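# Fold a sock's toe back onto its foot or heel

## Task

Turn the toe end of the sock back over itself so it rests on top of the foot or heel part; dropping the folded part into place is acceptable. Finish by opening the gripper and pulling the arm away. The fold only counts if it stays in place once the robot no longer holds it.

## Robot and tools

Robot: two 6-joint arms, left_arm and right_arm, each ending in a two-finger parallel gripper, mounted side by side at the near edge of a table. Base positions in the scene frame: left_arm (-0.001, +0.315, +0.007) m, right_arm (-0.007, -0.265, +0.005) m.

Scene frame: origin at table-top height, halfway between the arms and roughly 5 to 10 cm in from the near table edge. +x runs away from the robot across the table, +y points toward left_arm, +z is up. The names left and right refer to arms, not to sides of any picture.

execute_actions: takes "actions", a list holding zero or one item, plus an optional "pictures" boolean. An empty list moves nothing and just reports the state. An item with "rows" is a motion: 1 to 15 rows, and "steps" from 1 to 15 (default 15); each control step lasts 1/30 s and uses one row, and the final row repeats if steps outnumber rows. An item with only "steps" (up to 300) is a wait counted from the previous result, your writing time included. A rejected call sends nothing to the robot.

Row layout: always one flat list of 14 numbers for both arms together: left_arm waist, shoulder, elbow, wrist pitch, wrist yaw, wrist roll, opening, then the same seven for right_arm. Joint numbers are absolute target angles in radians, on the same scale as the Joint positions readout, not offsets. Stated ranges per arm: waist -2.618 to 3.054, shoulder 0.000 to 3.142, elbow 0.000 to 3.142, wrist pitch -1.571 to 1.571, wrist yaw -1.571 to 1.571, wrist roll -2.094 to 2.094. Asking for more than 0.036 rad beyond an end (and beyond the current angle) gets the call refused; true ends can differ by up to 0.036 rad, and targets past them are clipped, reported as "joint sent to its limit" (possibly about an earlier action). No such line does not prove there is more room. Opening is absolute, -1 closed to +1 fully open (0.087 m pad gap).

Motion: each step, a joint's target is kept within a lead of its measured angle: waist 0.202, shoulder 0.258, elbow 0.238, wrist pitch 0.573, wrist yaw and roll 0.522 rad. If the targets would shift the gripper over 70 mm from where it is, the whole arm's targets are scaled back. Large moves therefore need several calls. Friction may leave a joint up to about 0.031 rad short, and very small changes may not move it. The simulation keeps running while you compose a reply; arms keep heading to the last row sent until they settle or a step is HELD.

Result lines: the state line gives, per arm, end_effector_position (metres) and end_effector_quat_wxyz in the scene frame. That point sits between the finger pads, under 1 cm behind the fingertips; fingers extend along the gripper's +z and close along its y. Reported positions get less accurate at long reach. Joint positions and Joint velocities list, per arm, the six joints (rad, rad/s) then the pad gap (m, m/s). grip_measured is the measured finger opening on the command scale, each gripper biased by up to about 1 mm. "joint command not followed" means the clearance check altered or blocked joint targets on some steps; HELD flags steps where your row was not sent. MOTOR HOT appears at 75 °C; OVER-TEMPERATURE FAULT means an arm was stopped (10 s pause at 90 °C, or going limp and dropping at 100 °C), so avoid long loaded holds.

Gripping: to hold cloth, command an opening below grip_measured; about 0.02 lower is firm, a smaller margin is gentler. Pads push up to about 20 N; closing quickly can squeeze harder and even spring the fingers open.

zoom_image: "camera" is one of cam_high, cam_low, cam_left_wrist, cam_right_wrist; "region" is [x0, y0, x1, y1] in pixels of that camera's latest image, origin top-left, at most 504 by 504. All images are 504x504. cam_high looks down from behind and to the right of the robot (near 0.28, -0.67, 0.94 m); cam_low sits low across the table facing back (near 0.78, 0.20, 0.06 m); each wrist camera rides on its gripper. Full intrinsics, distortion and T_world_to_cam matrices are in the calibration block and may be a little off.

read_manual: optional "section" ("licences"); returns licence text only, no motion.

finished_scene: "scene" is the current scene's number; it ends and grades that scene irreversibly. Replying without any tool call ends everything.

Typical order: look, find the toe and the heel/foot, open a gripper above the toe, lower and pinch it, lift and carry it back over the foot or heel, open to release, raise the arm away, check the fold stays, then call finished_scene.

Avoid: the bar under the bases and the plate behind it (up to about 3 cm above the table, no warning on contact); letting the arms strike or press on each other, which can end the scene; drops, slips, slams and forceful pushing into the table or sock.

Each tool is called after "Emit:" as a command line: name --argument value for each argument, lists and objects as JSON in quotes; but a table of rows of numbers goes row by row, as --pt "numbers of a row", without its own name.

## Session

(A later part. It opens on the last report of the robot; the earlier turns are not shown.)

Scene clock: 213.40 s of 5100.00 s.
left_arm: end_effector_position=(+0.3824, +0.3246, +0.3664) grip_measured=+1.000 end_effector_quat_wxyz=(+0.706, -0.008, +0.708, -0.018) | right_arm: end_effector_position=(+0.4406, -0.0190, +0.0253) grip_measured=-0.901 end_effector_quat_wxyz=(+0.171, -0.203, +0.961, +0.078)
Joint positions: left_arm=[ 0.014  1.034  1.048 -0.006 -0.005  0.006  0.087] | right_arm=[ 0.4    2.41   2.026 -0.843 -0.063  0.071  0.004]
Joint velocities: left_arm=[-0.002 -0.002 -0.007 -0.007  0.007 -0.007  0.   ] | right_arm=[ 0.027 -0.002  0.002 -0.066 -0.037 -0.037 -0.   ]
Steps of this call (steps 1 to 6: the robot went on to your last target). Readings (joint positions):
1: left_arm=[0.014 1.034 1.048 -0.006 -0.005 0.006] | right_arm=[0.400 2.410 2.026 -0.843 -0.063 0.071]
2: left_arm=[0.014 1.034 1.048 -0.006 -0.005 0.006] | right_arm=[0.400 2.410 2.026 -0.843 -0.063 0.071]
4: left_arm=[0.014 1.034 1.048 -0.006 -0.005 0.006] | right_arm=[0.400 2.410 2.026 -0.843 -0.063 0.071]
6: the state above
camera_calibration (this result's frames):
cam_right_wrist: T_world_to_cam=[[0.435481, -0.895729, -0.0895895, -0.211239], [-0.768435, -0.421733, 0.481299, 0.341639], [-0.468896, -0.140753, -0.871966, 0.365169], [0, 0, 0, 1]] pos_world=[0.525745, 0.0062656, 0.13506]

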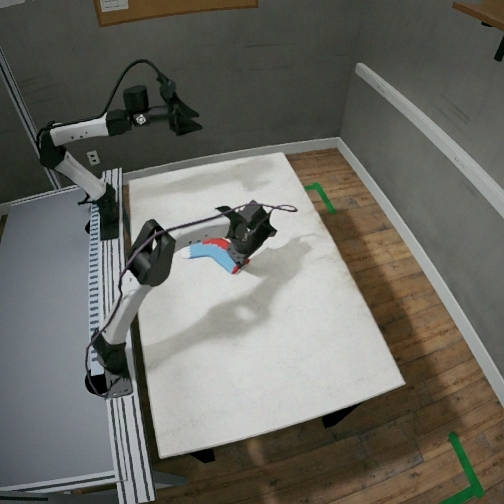

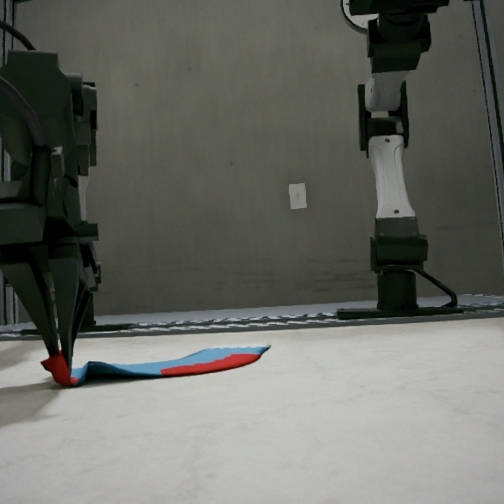

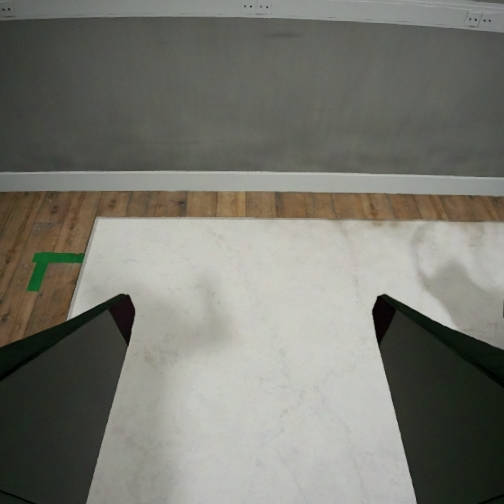

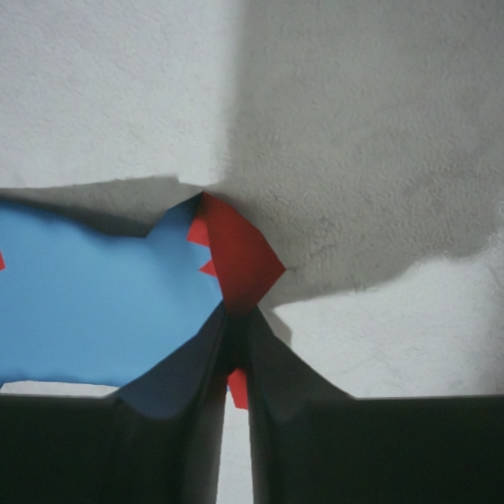

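Emit:
execute_actions --actions '[{"rows": [[0.014,1.034,1.048,-0.006,-0.005,0.006,1.0,0.400,2.425,2.046,-0.860,-0.053,0.075,-0.92],[0.014,1.034,1.048,-0.006,-0.005,0.006,1.0,0.402,2.415,2.053,-0.878,-0.053,0.075,-0.92],[0.014,1.034,1.048,-0.006,-0.005,0.006,1.0,0.405,2.415,2.062,-0.897,-0.053,0.075,-0.92],[0.014,1.034,1.048,-0.006,-0.005,0.006,1.0,0.408,2.415,2.073,-0.916,-0.053,0.075,-0.92],[0.014,1.034,1.048,-0.006,-0.005,0.006,1.0,0.410,2.415,2.085,-0.934,-0.053,0.075,-0.92],[0.014,1.034,1.048,-0.006,-0.005,0.006,1.0,0.412,2.415,2.098,-0.951,-0.053,0.075,-0.92],[0.014,1.034,1.048,-0.006,-0.005,0.006,1.0,0.413,2.415,2.112,-0.967,-0.053,0.080,-0.92],[0.014,1.034,1.048,-0.006,-0.005,0.006,1.0,0.414,2.415,2.126,-0.982,-0.053,0.082,-0.92],[0.014,1.034,1.048,-0.006,-0.005,0.006,1.0,0.416,2.415,2.140,-0.996,-0.051,0.086,-0.92],[0.014,1.034,1.048,-0.006,-0.005,0.006,1.0,0.419,2.415,2.153,-1.009,-0.050,0.089,-0.92],[0.014,1.034,1.048,-0.006,-0.005,0.006,1.0,0.422,2.415,2.165,-1.020,-0.049,0.092,-0.92],[0.014,1.034,1.048,-0.006,-0.005,0.006,1.0,0.426,2.415,2.177,-1.029,-0.047,0.097,-0.92],[0.014,1.034,1.048,-0.006,-0.005,0.006,1.0,0.430,2.415,2.188,-1.037,-0.046,0.101,-0.92],[0.014,1.034,1.048,-0.006,-0.005,0.006,1.0,0.435,2.415,2.199,-1.045,-0.044,0.106,-0.92],[0.014,1.034,1.048,-0.006,-0.005,0.006,1.0,0.440,2.415,2.209,-1.051,-0.042,0.111,-0.92]], "steps": 15}]' --pictures false

Emit:
execute_actions --actions '[{"rows": [[0.014,1.034,1.048,-0.006,-0.005,0.006,1.0,0.445,2.415,2.218,-1.056,-0.040,0.117,-0.92],[0.014,1.034,1.048,-0.006,-0.005,0.006,1.0,0.451,2.415,2.227,-1.060,-0.037,0.123,-0.92],[0.014,1.034,1.048,-0.006,-0.005,0.006,1.0,0.457,2.415,2.234,-1.063,-0.035,0.129,-0.92],[0.014,1.034,1.048,-0.006,-0.005,0.006,1.0,0.463,2.415,2.241,-1.065,-0.033,0.136,-0.92],[0.014,1.034,1.048,-0.006,-0.005,0.006,1.0,0.470,2.415,2.247,-1.066,-0.030,0.143,-0.92],[0.014,1.034,1.048,-0.006,-0.005,0.006,1.0,0.477,2.415,2.252,-1.064,-0.027,0.150,-0.92],[0.014,1.034,1.048,-0.006,-0.005,0.006,1.0,0.484,2.415,2.256,-1.056,-0.024,0.158,-0.92],[0.014,1.034,1.048,-0.006,-0.005,0.006,1.0,0.491,2.415,2.259,-1.044,-0.021,0.165,-0.92],[0.014,1.034,1.048,-0.006,-0.005,0.006,1.0,0.498,2.415,2.260,-1.031,-0.019,0.172,-0.92],[0.014,1.034,1.048,-0.006,-0.005,0.006,1.0,0.505,2.415,2.255,-1.019,-0.016,0.180,-0.92],[0.014,1.034,1.048,-0.006,-0.005,0.006,1.0,0.512,2.415,2.244,-1.011,-0.013,0.187,-0.92],[0.014,1.034,1.048,-0.006,-0.005,0.006,1.0,0.520,2.415,2.232,-1.002,-0.010,0.195,-0.92],[0.014,1.034,1.048,-0.006,-0.005,0.006,1.0,0.527,2.415,2.221,-0.993,-0.007,0.203,-0.92],[0.014,1.034,1.048,-0.006,-0.005,0.006,1.0,0.534,2.415,2.213,-0.983,-0.004,0.210,-0.92],[0.014,1.034,1.048,-0.006,-0.005,0.006,1.0,0.542,2.415,2.205,-0.972,-0.001,0.218,-0.92]], "steps": 15}]'

Emit:
execute_actions --actions '[{"rows": [[0.014,1.034,1.048,-0.006,-0.005,0.006,1.0,0.549,2.415,2.196,-0.961,0.002,0.226,-0.92],[0.014,1.034,1.048,-0.006,-0.005,0.006,1.0,0.556,2.415,2.187,-0.949,0.004,0.233,-0.92],[0.014,1.034,1.048,-0.006,-0.005,0.006,1.0,0.562,2.415,2.177,-0.937,0.007,0.240,-0.92],[0.014,1.034,1.048,-0.006,-0.005,0.006,1.0,0.568,2.415,2.167,-0.925,0.009,0.246,-0.92],[0.014,1.034,1.048,-0.006,-0.005,0.006,1.0,0.574,2.415,2.157,-0.913,0.012,0.252,-0.92],[0.014,1.034,1.048,-0.006,-0.005,0.006,1.0,0.579,2.415,2.146,-0.900,0.014,0.257,-0.92],[0.014,1.034,1.048,-0.006,-0.005,0.006,1.0,0.584,2.415,2.135,-0.887,0.016,0.263,-0.92],[0.014,1.034,1.048,-0.006,-0.005,0.006,1.0,0.588,2.415,2.124,-0.874,0.017,0.267,-0.92],[0.014,1.034,1.048,-0.006,-0.005,0.006,1.0,0.592,2.415,2.113,-0.862,0.019,0.271,-0.92],[0.014,1.034,1.048,-0.006,-0.005,0.006,1.0,0.596,2.415,2.101,-0.852,0.021,0.275,-0.92],[0.014,1.034,1.048,-0.006,-0.005,0.006,1.0,0.599,2.415,2.089,-0.844,0.022,0.278,-0.92],[0.014,1.034,1.048,-0.006,-0.005,0.006,1.0,0.602,2.415,2.078,-0.838,0.023,0.281,-0.92],[0.014,1.034,1.048,-0.006,-0.005,0.006,1.0,0.604,2.415,2.069,-0.838,0.024,0.283,-0.92],[0.014,1.034,1.048,-0.006,-0.005,0.006,1.0,0.605,2.415,2.062,-0.838,0.024,0.285,-0.92],[0.014,1.034,1.048,-0.006,-0.005,0.006,1.0,0.606,2.415,2.057,-0.838,0.025,0.286,-0.92]], "steps": 15}]' --pictures false

Emit:
execute_actions --actions '[{"steps": 10}]'

Emit:
zoom_image --camera "cam_low" --region '[60, 270, 300, 410]'

Scene clock: 330.17 s of 5100.00 s.
left_arm: end_effector_position=(+0.3824, +0.3246, +0.3664) grip_measured=+1.000 end_effector_quat_wxyz=(+0.706, -0.008, +0.708, -0.018) | right_arm: end_effector_position=(+0.4385, -0.0113, +0.0631) grip_measured=-0.916 end_effector_quat_wxyz=(+0.172, -0.202, +0.961, +0.076)
Joint positions: left_arm=[ 0.014  1.034  1.048 -0.006 -0.005  0.006  0.087] | right_arm=[ 0.417  2.41   2.176 -0.991 -0.053  0.09   0.004]
Joint velocities: left_arm=[-0.007 -0.007  0.007 -0.007  0.007  0.007  0.   ] | right_arm=[ 0.129  0.002  0.325 -0.33   0.007  0.11  -0.001]
Steps of this call (steps 1 to 15: the robot went on to your last target; steps 16 to 110: nothing new was sent; then 112.60 s passed at rest; steps 111 to 125: all 15 steps of this action). Readings (joint positions):
111: left_arm=[0.014 1.034 1.048 -0.006 -0.005 0.006] | right_arm=[0.400 2.410 2.029 -0.844 -0.063 0.071]
112: left_arm=[0.014 1.034 1.048 -0.006 -0.005 0.006] | right_arm=[0.400 2.410 2.033 -0.846 -0.061 0.071]
114: left_arm=[0.014 1.034 1.048 -0.006 -0.005 0.006] | right_arm=[0.400 2.410 2.045 -0.859 -0.059 0.071]
118: left_arm=[0.014 1.034 1.048 -0.006 -0.005 0.006] | right_arm=[0.400 2.410 2.085 -0.909 -0.059 0.072]
125: the state above

Scene clock: 330.67 s of 5100.00 s.
left_arm: end_effector_position=(+0.3824, +0.3246, +0.3664) grip_measured=+1.000 end_effector_quat_wxyz=(+0.706, -0.008, +0.708, -0.018) | right_arm: end_effector_position=(+0.4189, +0.0360, +0.0805) grip_measured=-0.916 end_effector_quat_wxyz=(+0.188, -0.204, +0.957, +0.082)
Joint positions: left_arm=[ 0.014  1.034  1.048 -0.006 -0.005  0.006  0.087] | right_arm=[ 0.518  2.41   2.239 -1.015 -0.018  0.18   0.004]
Joint velocities: left_arm=[ 0.007  0.007  0.017  0.007  0.066 -0.007  0.   ] | right_arm=[ 0.227 -0.002 -0.081  0.198  0.037  0.168 -0.001]
Steps of this call (steps 1 to 15: all 15 steps of this action). Readings (joint positions):
1: left_arm=[0.014 1.034 1.048 -0.006 -0.005 0.006] | right_arm=[0.422 2.410 2.187 -1.000 -0.051 0.093]
2: left_arm=[0.014 1.034 1.048 -0.006 -0.005 0.006] | right_arm=[0.428 2.410 2.196 -1.008 -0.049 0.098]
4: left_arm=[0.014 1.034 1.048 -0.006 -0.005 0.006] | right_arm=[0.440 2.410 2.213 -1.021 -0.046 0.108]
8: left_arm=[0.014 1.034 1.048 -0.006 -0.005 0.006] | right_arm=[0.467 2.410 2.237 -1.033 -0.037 0.131]
15: the state above
camera_calibration (this result's frames):
cam_right_wrist: T_world_to_cam=[[0.439527, -0.89377, -0.0893929, -0.149409], [-0.782699, -0.429919, 0.450058, 0.330356], [-0.44068, -0.127845, -0.888514, 0.399993], [0, 0, 0, 1]] pos_world=[0.500507, 0.0596265, 0.193364]

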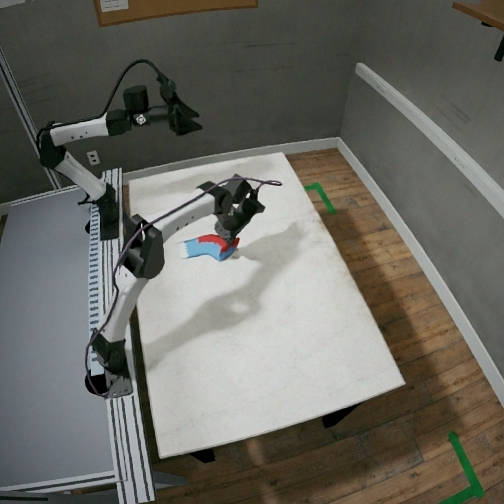

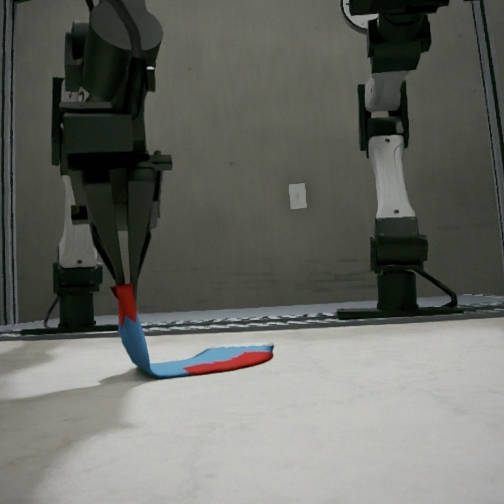

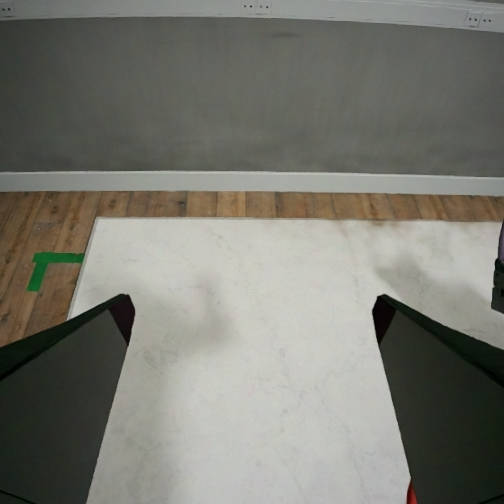

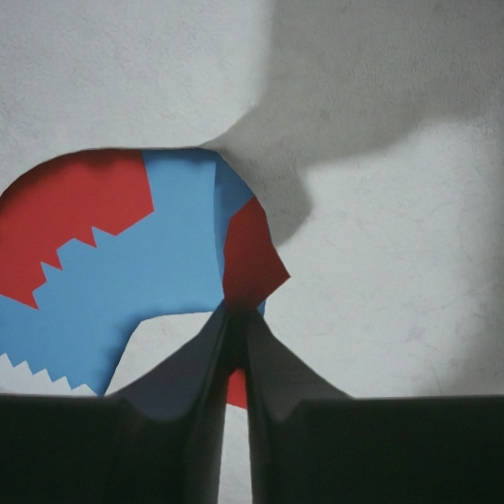

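Scene clock: 331.17 s of 5100.00 s.
left_arm: end_effector_position=(+0.3824, +0.3246, +0.3664) grip_measured=+1.000 end_effector_quat_wxyz=(+0.706, -0.008, +0.708, -0.018) | right_arm: end_effector_position=(+0.3954, +0.0663, +0.0421) grip_measured=-0.916 end_effector_quat_wxyz=(+0.184, -0.197, +0.960, +0.081)
Joint positions: left_arm=[ 0.014  1.034  1.048 -0.006 -0.005  0.006  0.087] | right_arm=[ 0.596  2.41   2.089 -0.874  0.014  0.267  0.004]
Joint velocities: left_arm=[ 0.007  0.017 -0.027 -0.022  0.081 -0.051  0.   ] | right_arm=[ 0.042 -0.002 -0.247  0.139  0.154  0.066  0.001]
Steps of this call (steps 1 to 15: all 15 steps of this action). Readings (joint positions):
1: left_arm=[0.014 1.034 1.048 -0.006 -0.005 0.006] | right_arm=[0.526 2.410 2.234 -1.007 -0.015 0.188]
2: left_arm=[0.014 1.034 1.048 -0.006 -0.005 0.006] | right_arm=[0.533 2.410 2.226 -0.997 -0.013 0.195]
4: left_arm=[0.014 1.034 1.048 -0.006 -0.005 0.006] | right_arm=[0.547 2.410 2.207 -0.979 -0.007 0.209]
8: left_arm=[0.014 1.034 1.048 -0.006 -0.005 0.006] | right_arm=[0.572 2.410 2.164 -0.938 0.002 0.235]
15: the state above

Scene clock: 331.50 s of 5100.00 s.
left_arm: end_effector_position=(+0.3824, +0.3246, +0.3664) grip_measured=+1.000 end_effector_quat_wxyz=(+0.706, -0.008, +0.708, -0.018) | right_arm: end_effector_position=(+0.3954, +0.0671, +0.0388) grip_measured=-0.916 end_effector_quat_wxyz=(+0.186, -0.192, +0.960, +0.080)
Joint positions: left_arm=[ 0.014  1.034  1.048 -0.006 -0.005  0.006  0.087] | right_arm=[ 0.599  2.41   2.076 -0.858  0.019  0.278  0.004]
Joint velocities: left_arm=[ 0.017  0.022 -0.007 -0.007  0.022  0.007  0.   ] | right_arm=[-0.007  0.007 -0.007  0.007  0.066  0.022  0.   ]
Steps of this call (steps 1 to 10: the robot went on to your last target). Readings (joint positions):
1: left_arm=[0.014 1.034 1.048 -0.006 -0.005 0.006] | right_arm=[0.598 2.410 2.083 -0.871 0.014 0.269]
2: left_arm=[0.014 1.034 1.048 -0.006 -0.005 0.006] | right_arm=[0.599 2.410 2.078 -0.869 0.015 0.271]
4: left_arm=[0.014 1.034 1.048 -0.006 -0.005 0.006] | right_arm=[0.599 2.410 2.076 -0.867 0.017 0.274]
8: left_arm=[0.014 1.034 1.048 -0.006 -0.005 0.006] | right_arm=[0.599 2.410 2.076 -0.860 0.019 0.277]
10: the state above
camera_calibration (this result's frames):
cam_right_wrist: T_world_to_cam=[[0.416833, -0.904402, -0.0911392, -0.105226], [-0.790299, -0.410118, 0.455226, 0.345558], [-0.449086, -0.117726, -0.885699, 0.359083], [0, 0, 0, 1]] pos_world=[0.478215, 0.0888264, 0.151142]

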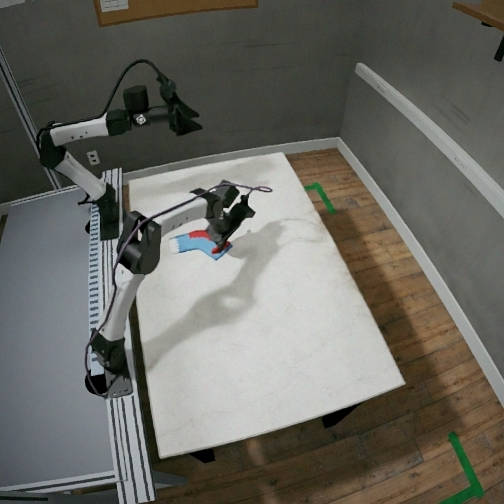

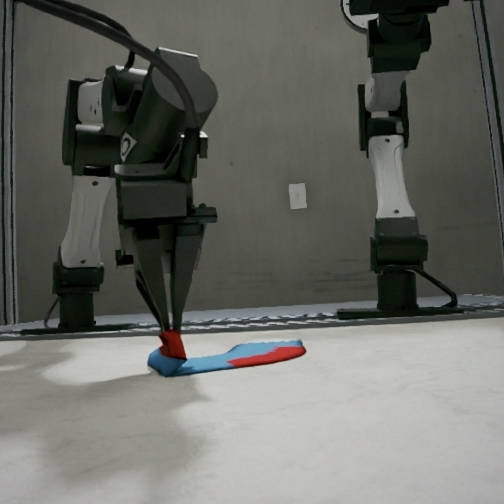

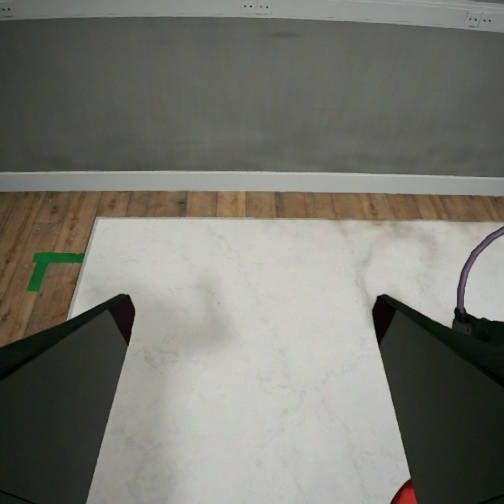

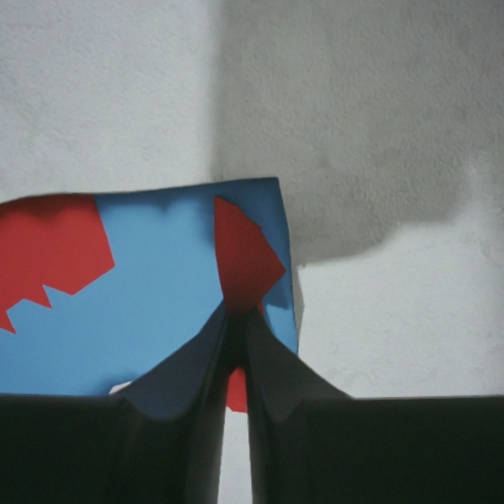

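Region (60, 270, 300, 410) of cam_low's 504x504 image, scaled by 2.100, with more detail than that image has; it fills the top 294 rows of this view, and the rest is white.

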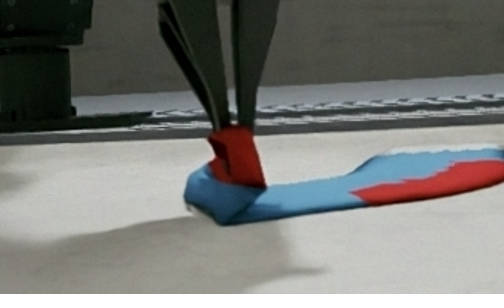

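Emit:
execute_actions --actions '[{"rows": [[0.014,1.034,1.048,-0.006,-0.005,0.006,1.0,0.611,2.415,2.072,-0.835,0.026,0.288,-0.93],[0.014,1.034,1.048,-0.006,-0.005,0.006,1.0,0.616,2.415,2.072,-0.832,0.027,0.290,-0.93],[0.014,1.034,1.048,-0.006,-0.005,0.006,1.0,0.620,2.415,2.072,-0.830,0.028,0.292,-0.93],[0.014,1.034,1.048,-0.006,-0.005,0.006,1.0,0.624,2.415,2.072,-0.827,0.029,0.294,-0.93],[0.014,1.034,1.048,-0.006,-0.005,0.006,1.0,0.629,2.415,2.072,-0.825,0.030,0.297,-0.93],[0.014,1.034,1.048,-0.006,-0.005,0.006,1.0,0.634,2.415,2.072,-0.822,0.032,0.299,-0.93],[0.014,1.034,1.048,-0.006,-0.005,0.006,1.0,0.639,2.415,2.072,-0.820,0.033,0.302,-0.93],[0.014,1.034,1.048,-0.006,-0.005,0.006,1.0,0.644,2.415,2.072,-0.817,0.034,0.304,-0.93],[0.014,1.034,1.048,-0.006,-0.005,0.006,1.0,0.649,2.415,2.072,-0.815,0.035,0.307,-0.93],[0.014,1.034,1.048,-0.006,-0.005,0.006,1.0,0.654,2.415,2.072,-0.812,0.037,0.309,-0.93],[0.014,1.034,1.048,-0.006,-0.005,0.006,1.0,0.659,2.415,2.072,-0.810,0.038,0.312,-0.93],[0.014,1.034,1.048,-0.006,-0.005,0.006,1.0,0.664,2.415,2.072,-0.807,0.039,0.314,-0.93],[0.014,1.034,1.048,-0.006,-0.005,0.006,1.0,0.669,2.415,2.072,-0.805,0.040,0.317,-0.93],[0.014,1.034,1.048,-0.006,-0.005,0.006,1.0,0.674,2.415,2.072,-0.802,0.042,0.319,-0.93],[0.014,1.034,1.048,-0.006,-0.005,0.006,1.0,0.678,2.415,2.072,-0.800,0.043,0.321,-0.93]], "steps": 15}]' --pictures false

Emit:
execute_actions --actions '[{"rows": [[0.014,1.034,1.048,-0.006,-0.005,0.006,1.0,0.682,2.415,2.072,-0.798,0.044,0.323,-0.93],[0.014,1.034,1.048,-0.006,-0.005,0.006,1.0,0.686,2.415,2.072,-0.798,0.045,0.325,-0.93],[0.014,1.034,1.048,-0.006,-0.005,0.006,1.0,0.689,2.415,2.072,-0.798,0.045,0.327,-0.93],[0.014,1.034,1.048,-0.006,-0.005,0.006,1.0,0.691,2.415,2.072,-0.798,0.046,0.328,-0.93],[0.014,1.034,1.048,-0.006,-0.005,0.006,1.0,0.692,2.415,2.072,-0.798,0.046,0.328,-0.93]], "steps": 11}]'

Emit:
zoom_image --camera "cam_low" --region '[120, 270, 360, 410]'

Scene clock: 365.87 s of 5100.00 s.
left_arm: end_effector_position=(+0.3824, +0.3246, +0.3664) grip_measured=+1.000 end_effector_quat_wxyz=(+0.706, -0.008, +0.708, -0.018) | right_arm: end_effector_position=(+0.3804, +0.0962, +0.0406) grip_measured=-0.922 end_effector_quat_wxyz=(+0.199, -0.207, +0.954, +0.089)
Joint positions: left_arm=[ 0.014  1.034  1.048 -0.006 -0.005  0.006  0.087] | right_arm=[ 0.662  2.41   2.076 -0.827  0.034  0.304  0.003]
Joint velocities: left_arm=[-0.007 -0.017  0.002 -0.022 -0.051 -0.022  0.   ] | right_arm=[ 0.139 -0.002 -0.002  0.022  0.066  0.051  0.001]
Steps of this call (steps 1 to 30: the robot went on to your last target; steps 31 to 120: nothing new was sent; then 29.87 s passed at rest; steps 121 to 135: all 15 steps of this action). Readings (joint positions):
121: left_arm=[0.014 1.034 1.048 -0.006 -0.005 0.006] | right_arm=[0.599 2.410 2.076 -0.856 0.020 0.280]
122: left_arm=[0.014 1.034 1.048 -0.006 -0.005 0.006] | right_arm=[0.599 2.410 2.076 -0.855 0.020 0.280]
124: left_arm=[0.014 1.034 1.048 -0.006 -0.005 0.006] | right_arm=[0.602 2.410 2.076 -0.853 0.023 0.282]
128: left_arm=[0.014 1.034 1.048 -0.006 -0.005 0.006] | right_arm=[0.620 2.410 2.076 -0.844 0.027 0.289]
135: the state above

Scene clock: 366.23 s of 5100.00 s.
left_arm: end_effector_position=(+0.3824, +0.3246, +0.3664) grip_measured=+1.000 end_effector_quat_wxyz=(+0.706, -0.008, +0.708, -0.018) | right_arm: end_effector_position=(+0.3741, +0.1071, +0.0412) grip_measured=-0.922 end_effector_quat_wxyz=(+0.204, -0.211, +0.952, +0.093)
Joint positions: left_arm=[ 0.014  1.034  1.048 -0.006 -0.005  0.006  0.087] | right_arm=[ 0.686  2.41   2.076 -0.815  0.04   0.32   0.003]
Joint velocities: left_arm=[ 0.017 -0.002  0.007  0.007 -0.007  0.022  0.   ] | right_arm=[-0.007  0.017 -0.012 -0.037 -0.007  0.037 -0.001]
Steps of this call (steps 1 to 11: all 11 steps of this action). Readings (joint positions):
1: left_arm=[0.014 1.034 1.048 -0.006 -0.005 0.006] | right_arm=[0.667 2.410 2.076 -0.825 0.034 0.307]
2: left_arm=[0.014 1.034 1.048 -0.006 -0.005 0.006] | right_arm=[0.671 2.410 2.076 -0.822 0.035 0.309]
4: left_arm=[0.014 1.034 1.048 -0.006 -0.005 0.006] | right_arm=[0.679 2.410 2.076 -0.819 0.037 0.313]
8: left_arm=[0.014 1.034 1.048 -0.006 -0.005 0.006] | right_arm=[0.686 2.410 2.076 -0.816 0.039 0.318]
11: the state above
camera_calibration (this result's frames):
cam_right_wrist: T_world_to_cam=[[0.457116, -0.883961, -0.0982797, -0.076925], [-0.787979, -0.453752, 0.416171, 0.349507], [-0.412474, -0.112796, -0.903959, 0.342913], [0, 0, 0, 1]] pos_world=[0.45201, 0.12927, 0.156965]

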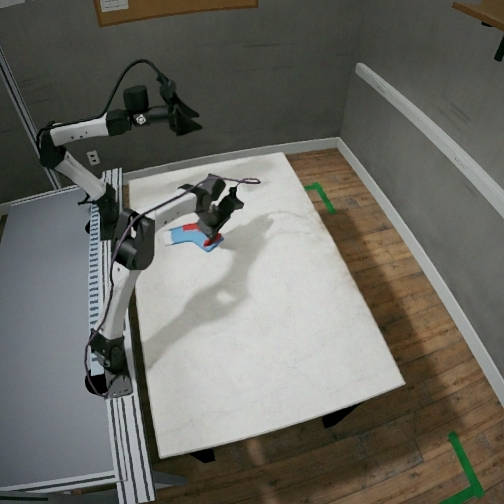

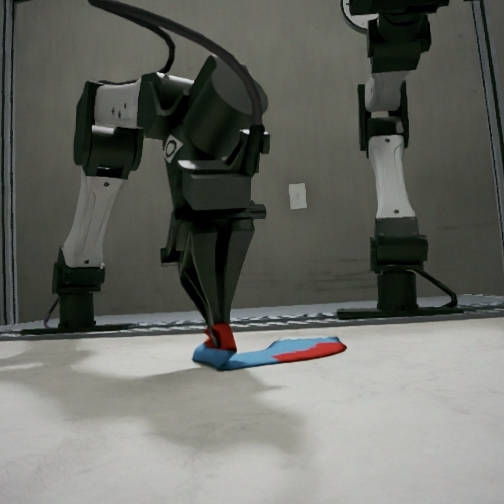

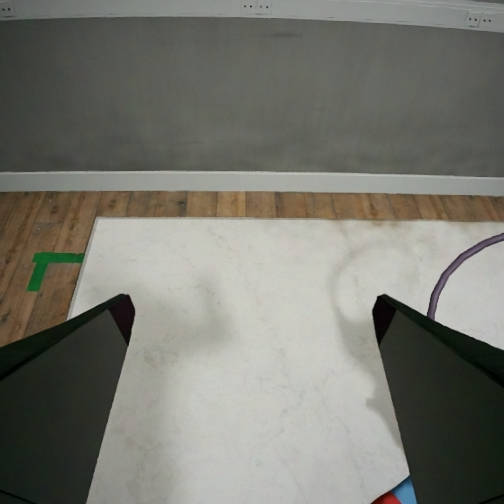

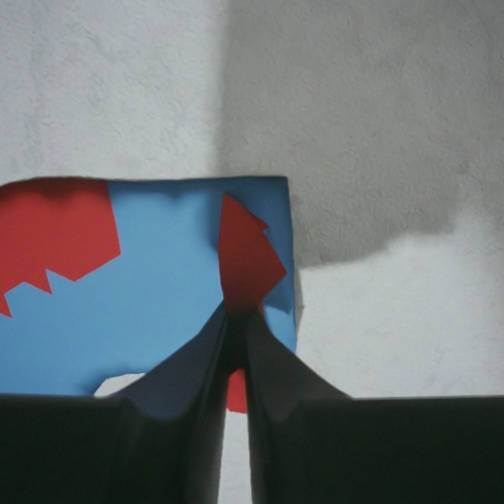

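Region (120, 270, 360, 410) of cam_low's 504x504 image, scaled by 2.100, with more detail than that image has; it fills the top 294 rows of this view, and the rest is white.

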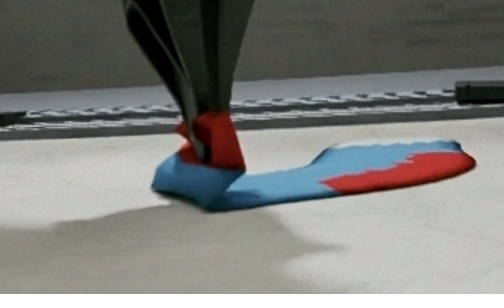

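Emit:
execute_actions --actions '[{"rows": [[0.014,1.034,1.048,-0.006,-0.005,0.006,1.0,0.698,2.415,2.072,-0.795,0.047,0.332,-0.93],[0.014,1.034,1.048,-0.006,-0.005,0.006,1.0,0.703,2.415,2.072,-0.792,0.048,0.336,-0.93],[0.014,1.034,1.048,-0.006,-0.005,0.006,1.0,0.707,2.415,2.072,-0.790,0.049,0.340,-0.82],[0.014,1.034,1.048,-0.006,-0.005,0.006,1.0,0.711,2.415,2.072,-0.787,0.050,0.344,-0.72],[0.014,1.034,1.048,-0.006,-0.005,0.006,1.0,0.715,2.415,2.072,-0.785,0.051,0.348,-0.62],[0.014,1.034,1.048,-0.006,-0.005,0.006,1.0,0.719,2.415,2.072,-0.782,0.052,0.352,-0.52],[0.014,1.034,1.048,-0.006,-0.005,0.006,1.0,0.723,2.415,2.072,-0.780,0.053,0.356,-0.42],[0.014,1.034,1.048,-0.006,-0.005,0.006,1.0,0.727,2.415,2.072,-0.777,0.054,0.360,-0.32],[0.014,1.034,1.048,-0.006,-0.005,0.006,1.0,0.731,2.415,2.072,-0.775,0.056,0.364,-0.22],[0.014,1.034,1.048,-0.006,-0.005,0.006,1.0,0.735,2.415,2.072,-0.772,0.057,0.368,-0.12],[0.014,1.034,1.048,-0.006,-0.005,0.006,1.0,0.738,2.415,2.072,-0.770,0.058,0.372,-0.02],[0.014,1.034,1.048,-0.006,-0.005,0.006,1.0,0.741,2.415,2.072,-0.768,0.060,0.375,0.08],[0.014,1.034,1.048,-0.006,-0.005,0.006,1.0,0.742,2.415,2.072,-0.768,0.061,0.378,0.18],[0.014,1.034,1.048,-0.006,-0.005,0.006,1.0,0.742,2.415,2.072,-0.768,0.061,0.378,0.28],[0.014,1.034,1.048,-0.006,-0.005,0.006,1.0,0.742,2.415,2.072,-0.768,0.061,0.378,0.38]], "steps": 15}]' --pictures false

Emit:
execute_actions --actions '[{"steps": 8}]'

Emit:
zoom_image --camera "cam_low" --region '[140, 270, 380, 410]'

Scene clock: 446.17 s of 5100.00 s.
left_arm: end_effector_position=(+0.3824, +0.3246, +0.3664) grip_measured=+1.000 end_effector_quat_wxyz=(+0.706, -0.008, +0.708, -0.018) | right_arm: end_effector_position=(+0.3596, +0.1312, +0.0431) grip_measured=+0.326 end_effector_quat_wxyz=(+0.213, -0.213, +0.948, +0.104)
Joint positions: left_arm=[ 0.014  1.034  1.048 -0.006 -0.005  0.006  0.087] | right_arm=[ 0.737  2.41   2.076 -0.788  0.05   0.362  0.058]
Joint velocities: left_arm=[ 0.002  0.012 -0.012  0.007 -0.037  0.037  0.   ] | right_arm=[ 0.056  0.002  0.012  0.007 -0.022  0.037  0.095]
Steps of this call (steps 1 to 15: the robot went on to your last target; steps 16 to 110: nothing new was sent; then 75.77 s passed at rest; steps 111 to 125: all 15 steps of this action). Readings (joint positions):
111: left_arm=[0.014 1.034 1.048 -0.006 -0.005 0.006] | right_arm=[0.686 2.410 2.076 -0.815 0.041 0.322]
112: left_arm=[0.014 1.034 1.048 -0.006 -0.005 0.006] | right_arm=[0.686 2.410 2.076 -0.814 0.042 0.323]
114: left_arm=[0.014 1.034 1.048 -0.006 -0.005 0.006] | right_arm=[0.690 2.410 2.076 -0.811 0.043 0.327]
118: left_arm=[0.014 1.034 1.048 -0.006 -0.005 0.006] | right_arm=[0.707 2.410 2.076 -0.803 0.046 0.340]
125: the state above

Scene clock: 446.43 s of 5100.00 s.
left_arm: end_effector_position=(+0.3824, +0.3246, +0.3664) grip_measured=+1.000 end_effector_quat_wxyz=(+0.706, -0.008, +0.708, -0.018) | right_arm: end_effector_position=(+0.3598, +0.1323, +0.0434) grip_measured=+0.380 end_effector_quat_wxyz=(+0.215, -0.209, +0.948, +0.105)
Joint positions: left_arm=[ 0.014  1.034  1.048 -0.006 -0.005  0.006  0.087] | right_arm=[ 0.739  2.41   2.076 -0.785  0.054  0.37   0.06 ]
Joint velocities: left_arm=[-0.002  0.007 -0.002 -0.037  0.037  0.007  0.   ] | right_arm=[-0.002  0.002 -0.017 -0.007  0.037 -0.007  0.   ]
Steps of this call (steps 1 to 8: the robot went on to your last target). Readings (joint positions):
1: left_arm=[0.014 1.034 1.048 -0.006 -0.005 0.006] | right_arm=[0.738 2.410 2.076 -0.787 0.050 0.364]
2: left_arm=[0.014 1.034 1.048 -0.006 -0.005 0.006] | right_arm=[0.739 2.410 2.076 -0.786 0.051 0.365]
4: left_arm=[0.014 1.034 1.048 -0.006 -0.005 0.006] | right_arm=[0.739 2.410 2.076 -0.786 0.052 0.368]
8: the state above
camera_calibration (this result's frames):
cam_right_wrist: T_world_to_cam=[[0.460618, -0.879921, -0.116489, -0.0489373], [-0.793929, -0.467126, 0.389191, 0.353854], [-0.396873, -0.0867843, -0.913762, 0.333153], [0, 0, 0, 1]] pos_world=[0.435696, 0.151146, 0.161005]

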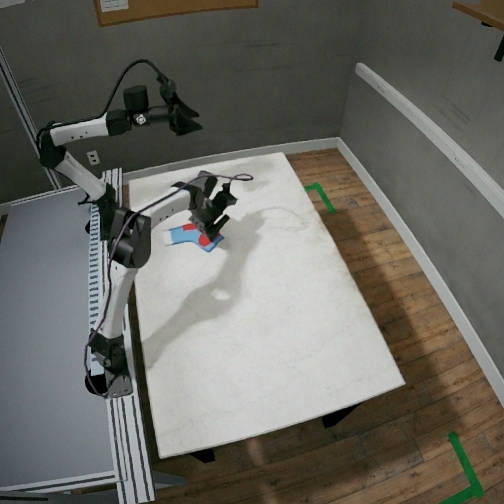

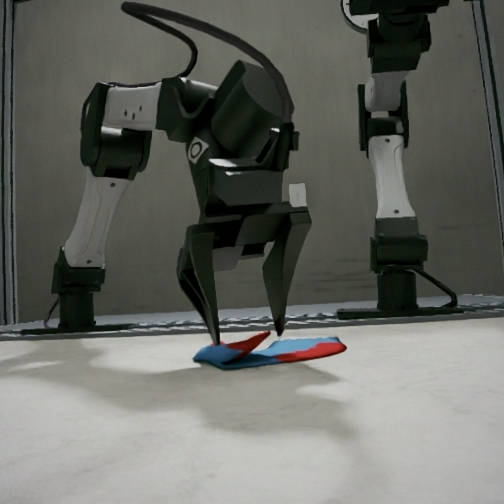

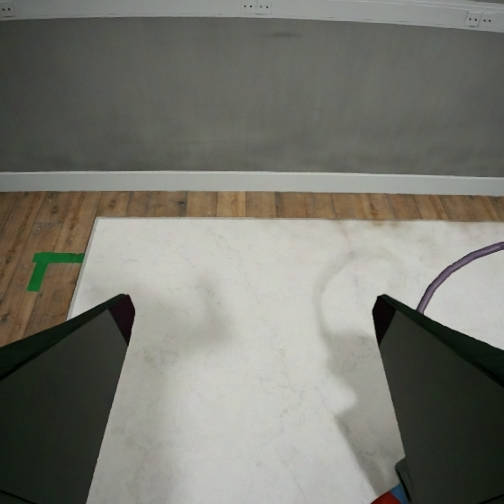

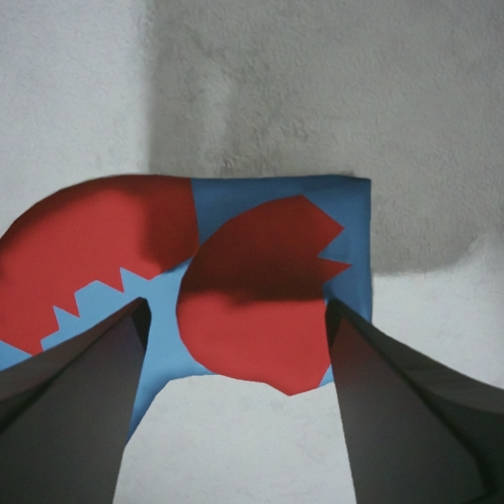

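Region (140, 270, 380, 410) of cam_low's 504x504 image, scaled by 2.100, with more detail than that image has; it fills the top 294 rows of this view, and the rest is white.

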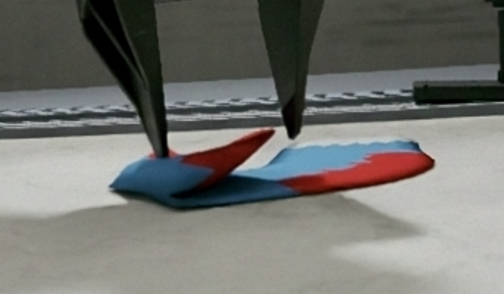

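Emit:
execute_actions --actions '[]'

Emit:
zoom_image --camera "cam_low" --region '[140, 270, 380, 410]'

Scene clock: 448.63 s of 5100.00 s.
left_arm: end_effector_position=(+0.3824, +0.3246, +0.3664) grip_measured=+1.000 end_effector_quat_wxyz=(+0.706, -0.008, +0.708, -0.018) | right_arm: end_effector_position=(+0.3600, +0.1323, +0.0434) grip_measured=+0.380 end_effector_quat_wxyz=(+0.215, -0.208, +0.948, +0.105)
Joint positions: left_arm=[ 0.014  1.034  1.048 -0.006 -0.005  0.006  0.087] | right_arm=[ 0.739  2.41   2.076 -0.785  0.055  0.372  0.06 ]
Joint velocities: left_arm=[ 0.007 -0.007  0.007  0.007 -0.081  0.022  0.   ] | right_arm=[-0.012  0.002  0.007 -0.066 -0.007 -0.066  0.   ]
Steps of this call (steps 1 to 15: the robot went on to your last target; steps 16 to 66: nothing new was sent). Readings (joint positions):
1: left_arm=[0.014 1.034 1.048 -0.006 -0.005 0.006] | right_arm=[0.739 2.410 2.076 -0.785 0.054 0.370]
2: left_arm=[0.014 1.034 1.048 -0.006 -0.005 0.006] | right_arm=[0.739 2.410 2.076 -0.785 0.054 0.371]
4: left_arm=[0.014 1.034 1.048 -0.006 -0.005 0.006] | right_arm=[0.739 2.410 2.076 -0.785 0.054 0.371]
8: left_arm=[0.014 1.034 1.048 -0.006 -0.005 0.006] | right_arm=[0.739 2.410 2.076 -0.785 0.054 0.372]
66: the state above
All arms were judged still, so your last target was given up. Only a new action makes them travel on or press farther. Fingers that are still opening or closing keep moving.
camera_calibration (this result's frames):
cam_right_wrist: T_world_to_cam=[[0.45885, -0.880798, -0.116843, -0.0481825], [-0.794959, -0.465708, 0.388789, 0.354162], [-0.396859, -0.0855111, -0.913888, 0.333074], [0, 0, 0, 1]] pos_world=[0.435836, 0.150979, 0.161068]

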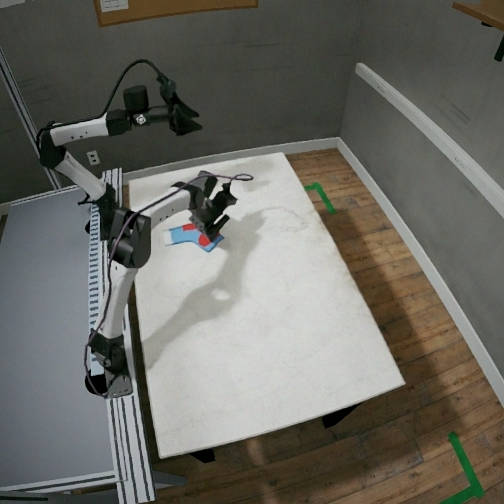

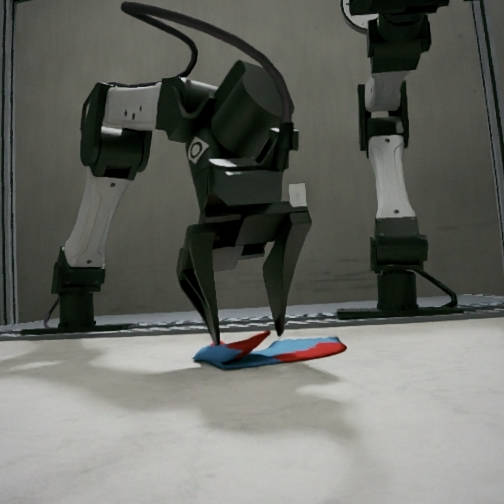

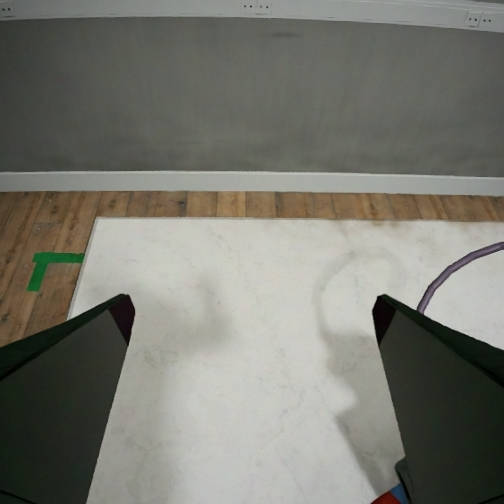

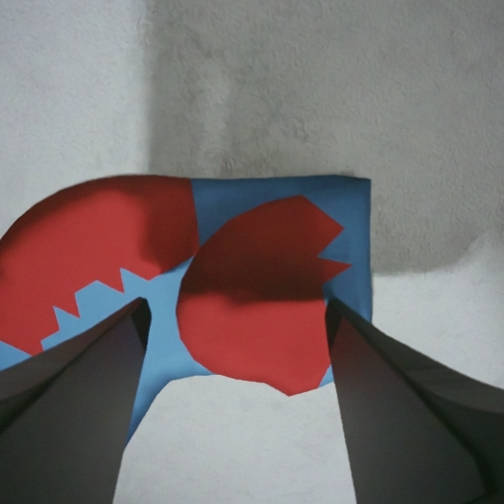

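Region (140, 270, 380, 410) of cam_low's 504x504 image, scaled by 2.100, with more detail than that image has; it fills the top 294 rows of this view, and the rest is white.

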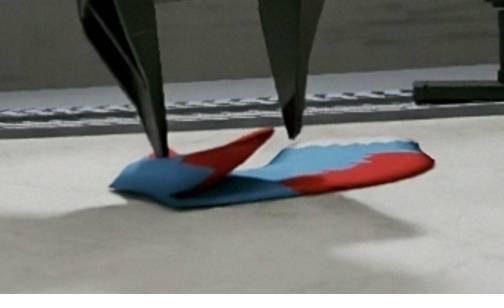

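Emit:
zoom_image --camera "cam_high" --region '[130, 190, 250, 280]'

Region (130, 190, 250, 280) of cam_high's 504x504 image, scaled by 4.200, with more detail than that image has; it fills the top 378 rows of this view, and the rest is white.

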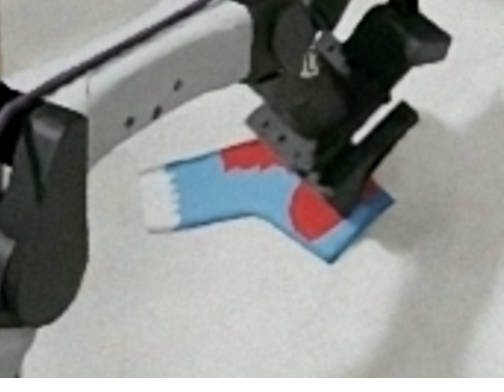

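Emit:
execute_actions --actions '[{"rows": [[0.014,1.034,1.045,-0.007,-0.005,0.001,0.87,0.749,2.415,2.072,-0.775,0.064,0.376,0.38],[0.014,1.034,1.037,-0.011,-0.005,-0.012,0.73,0.754,2.415,2.072,-0.775,0.070,0.376,0.38],[0.014,1.034,1.023,-0.018,-0.005,-0.034,0.60,0.757,2.415,2.072,-0.775,0.076,0.376,0.38],[0.014,1.034,1.005,-0.026,-0.005,-0.064,0.47,0.759,2.415,2.072,-0.775,0.082,0.376,0.38],[0.014,1.034,0.982,-0.036,-0.005,-0.099,0.33,0.761,2.415,2.072,-0.775,0.088,0.376,0.38],[0.014,1.034,0.957,-0.048,-0.005,-0.141,0.20,0.763,2.415,2.072,-0.775,0.094,0.376,0.38],[0.014,1.034,0.928,-0.061,-0.005,-0.187,0.07,0.765,2.415,2.072,-0.775,0.100,0.376,0.38],[0.014,1.034,0.896,-0.076,-0.005,-0.239,-0.07,0.767,2.415,2.072,-0.775,0.106,0.376,0.38],[0.014,1.034,0.862,-0.091,-0.005,-0.292,-0.20,0.769,2.415,2.072,-0.775,0.112,0.376,0.38],[0.014,1.034,0.826,-0.108,-0.005,-0.350,-0.33,0.771,2.415,2.072,-0.775,0.118,0.376,0.38],[0.014,1.034,0.790,-0.124,-0.005,-0.409,-0.47,0.773,2.415,2.072,-0.775,0.124,0.376,0.38],[0.014,1.034,0.752,-0.142,-0.005,-0.469,-0.60,0.775,2.415,2.072,-0.775,0.130,0.376,0.38],[0.014,1.034,0.714,-0.159,-0.005,-0.530,-0.73,0.777,2.415,2.072,-0.775,0.136,0.376,0.38],[0.014,1.034,0.676,-0.177,-0.005,-0.590,-0.87,0.779,2.415,2.072,-0.775,0.142,0.376,0.38],[0.014,1.034,0.640,-0.193,-0.005,-0.649,-1.0,0.781,2.415,2.072,-0.775,0.148,0.376,0.38]], "steps": 15}]' --pictures false

Emit:
execute_actions --actions '[{"rows": [[0.010,1.034,0.604,-0.210,-0.005,-0.707,-1.0,0.783,2.415,2.072,-0.775,0.154,0.376,0.38],[-0.002,1.034,0.570,-0.225,-0.005,-0.760,-1.0,0.783,2.415,2.072,-0.775,0.160,0.376,0.38],[-0.019,1.034,0.538,-0.240,-0.005,-0.812,-1.0,0.783,2.415,2.072,-0.775,0.166,0.376,0.38],[-0.041,1.034,0.509,-0.253,-0.005,-0.858,-1.0,0.783,2.415,2.072,-0.775,0.172,0.376,0.38],[-0.068,1.034,0.484,-0.265,-0.005,-0.900,-1.0,0.783,2.415,2.072,-0.775,0.178,0.376,0.38],[-0.098,1.034,0.461,-0.275,-0.005,-0.935,-1.0,0.783,2.415,2.072,-0.775,0.182,0.376,0.38],[-0.129,1.034,0.443,-0.283,-0.005,-0.965,-1.0,0.783,2.415,2.072,-0.775,0.182,0.376,0.38],[-0.160,1.034,0.429,-0.290,-0.005,-0.987,-1.0,0.783,2.415,2.072,-0.775,0.182,0.376,0.38],[-0.191,1.034,0.421,-0.294,-0.005,-1.000,-1.0,0.783,2.415,2.072,-0.775,0.182,0.376,0.38],[-0.221,1.034,0.418,-0.295,-0.005,-1.005,-1.0,0.783,2.415,2.072,-0.775,0.182,0.376,0.38],[-0.248,1.034,0.418,-0.295,-0.005,-1.005,-1.0,0.783,2.415,2.072,-0.775,0.182,0.376,0.38],[-0.270,1.034,0.418,-0.295,-0.005,-1.005,-1.0,0.783,2.415,2.072,-0.775,0.182,0.376,0.38],[-0.287,1.034,0.418,-0.295,-0.005,-1.005,-1.0,0.783,2.415,2.072,-0.775,0.182,0.376,0.38],[-0.299,1.034,0.418,-0.295,-0.005,-1.005,-1.0,0.783,2.415,2.072,-0.775,0.182,0.376,0.38],[-0.303,1.034,0.418,-0.295,-0.005,-1.005,-1.0,0.783,2.415,2.072,-0.775,0.182,0.376,0.38]], "steps": 15}]' --pictures false

Emit:
execute_actions --actions '[{"steps": 8}]'

Emit:
zoom_image --camera "cam_low" --region '[160, 250, 400, 400]'

Scene clock: 569.13 s of 5100.00 s.
left_arm: end_effector_position=(+0.3502, +0.3004, +0.1900) grip_measured=-0.921 end_effector_quat_wxyz=(+0.524, -0.179, +0.822, -0.132) | right_arm: end_effector_position=(+0.3559, +0.1360, +0.0433) grip_measured=+0.380 end_effector_quat_wxyz=(+0.230, -0.215, +0.945, +0.083)
Joint positions: left_arm=[ 0.014  1.034  0.724 -0.109 -0.005 -0.416  0.003] | right_arm=[ 0.769  2.41   2.076 -0.785  0.117  0.372  0.06 ]
Joint velocities: left_arm=[-0.017 -0.012 -1.15  -0.535  0.007 -1.59  -0.118] | right_arm=[ 0.037 -0.007 -0.002 -0.037  0.154 -0.051  0.   ]
Steps of this call (steps 1 to 90: nothing new was sent; then 117.00 s passed at rest; steps 91 to 105: all 15 steps of this action). Readings (joint positions):
91: left_arm=[0.014 1.034 1.048 -0.006 -0.005 0.006] | right_arm=[0.739 2.410 2.076 -0.785 0.055 0.372]
92: left_arm=[0.014 1.034 1.048 -0.006 -0.005 0.005] | right_arm=[0.739 2.410 2.076 -0.785 0.056 0.372]
94: left_arm=[0.014 1.034 1.046 -0.007 -0.005 -0.011] | right_arm=[0.742 2.410 2.076 -0.785 0.063 0.372]
98: left_arm=[0.014 1.034 0.982 -0.011 -0.005 -0.099] | right_arm=[0.753 2.410 2.076 -0.785 0.079 0.372]
105: the state above

Scene clock: 569.63 s of 5100.00 s.
left_arm: end_effector_position=(+0.2359, +0.2067, +0.0499) grip_measured=-0.988 end_effector_quat_wxyz=(+0.257, -0.310, +0.891, -0.212) | right_arm: end_effector_position=(+0.3605, +0.1317, +0.0439) grip_measured=+0.380 end_effector_quat_wxyz=(+0.245, -0.211, +0.944, +0.061)
Joint positions: left_arm=[-0.276  1.034  0.431 -0.293 -0.007 -0.96   0.001] | right_arm=[ 0.776  2.41   2.076 -0.785  0.173  0.372  0.06 ]
Joint velocities: left_arm=[-0.379  0.002 -0.017 -0.051 -0.007 -0.183 -0.   ] | right_arm=[-0.007 -0.027  0.002  0.007 -0.007  0.022 -0.   ]
Steps of this call (steps 1 to 15: all 15 steps of this action). Readings (joint positions):
1: left_arm=[0.014 1.034 0.686 -0.128 -0.005 -0.470] | right_arm=[0.771 2.410 2.076 -0.785 0.123 0.372]
2: left_arm=[0.014 1.034 0.649 -0.147 -0.005 -0.524] | right_arm=[0.773 2.410 2.076 -0.785 0.129 0.372]
4: left_arm=[0.003 1.034 0.579 -0.184 -0.006 -0.631] | right_arm=[0.775 2.410 2.076 -0.785 0.140 0.372]
8: left_arm=[-0.095 1.034 0.472 -0.248 -0.008 -0.815] | right_arm=[0.776 2.410 2.076 -0.785 0.161 0.372]
15: the state above

Scene clock: 569.90 s of 5100.00 s.
left_arm: end_effector_position=(+0.2349, +0.2024, +0.0508) grip_measured=-0.988 end_effector_quat_wxyz=(+0.252, -0.318, +0.888, -0.218) | right_arm: end_effector_position=(+0.3609, +0.1314, +0.0440) grip_measured=+0.380 end_effector_quat_wxyz=(+0.246, -0.211, +0.944, +0.060)
Joint positions: left_arm=[-0.291  1.034  0.431 -0.293 -0.007 -0.992  0.001] | right_arm=[ 0.776  2.41   2.076 -0.785  0.176  0.372  0.06 ]
Joint velocities: left_arm=[-0.012 -0.002 -0.007 -0.007 -0.095  0.022  0.001] | right_arm=[ 0.007  0.002 -0.007  0.007  0.007 -0.022  0.   ]
Steps of this call (steps 1 to 8: the robot went on to your last target). Readings (joint positions):
1: left_arm=[-0.285 1.034 0.431 -0.293 -0.007 -0.968] | right_arm=[0.776 2.410 2.076 -0.785 0.174 0.372]
2: left_arm=[-0.289 1.034 0.431 -0.293 -0.007 -0.974] | right_arm=[0.776 2.410 2.076 -0.785 0.174 0.372]
4: left_arm=[-0.291 1.034 0.431 -0.293 -0.007 -0.983] | right_arm=[0.776 2.410 2.076 -0.785 0.175 0.372]
8: the state above
camera_calibration (this result's frames):
cam_left_wrist: T_world_to_cam=[[0.443925, -0.715335, 0.539654, 0.0181165], [-0.886036, -0.260572, 0.383461, 0.266349], [-0.133684, -0.648381, -0.749487, 0.346532], [0, 0, 0, 1]] pos_world=[0.274278, 0.307047, 0.14781]
cam_right_wrist: T_world_to_cam=[[0.447429, -0.894185, -0.0155161, -0.0479301], [-0.833371, -0.42317, 0.355556, 0.363943], [-0.324498, -0.146155, -0.934526, 0.316638], [0, 0, 0, 1]] pos_world=[0.427493, 0.157429, 0.165761]

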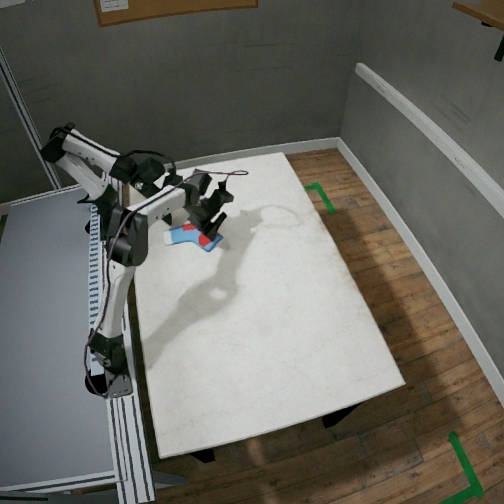

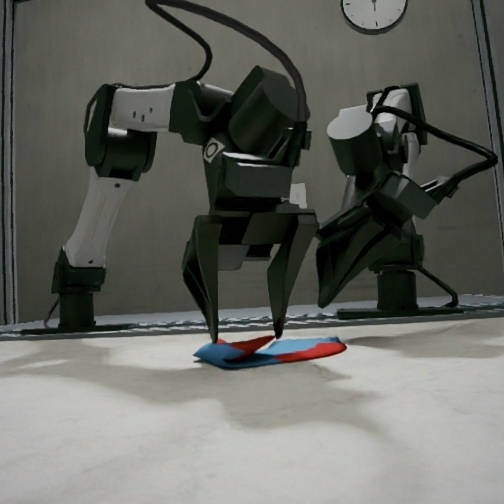

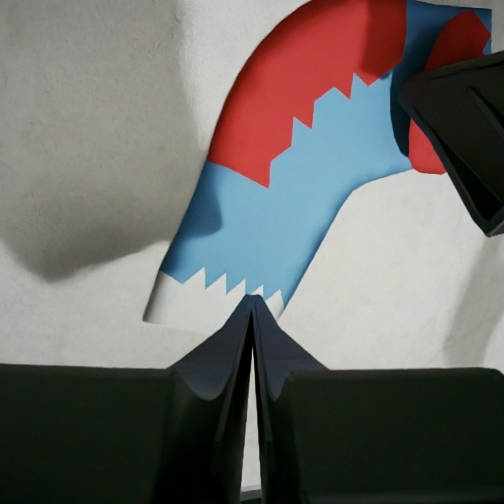

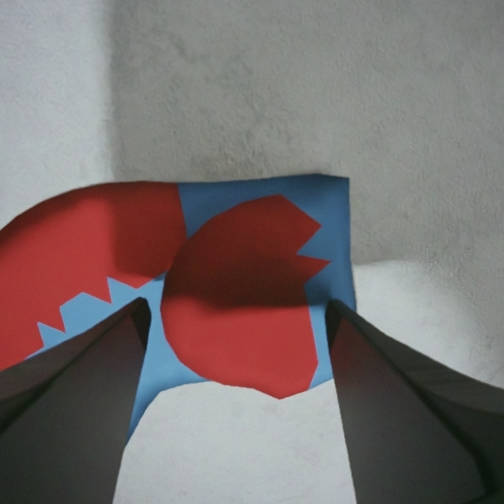

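Region (160, 250, 400, 400) of cam_low's 504x504 image, scaled by 2.100, with more detail than that image has; it fills the top 315 rows of this view, and the rest is white.

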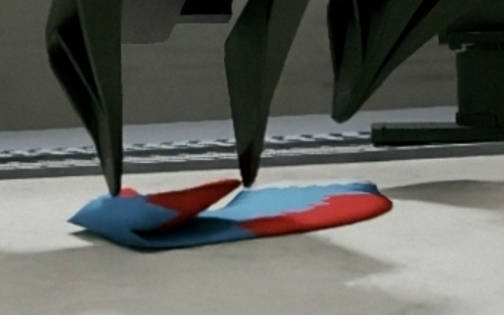

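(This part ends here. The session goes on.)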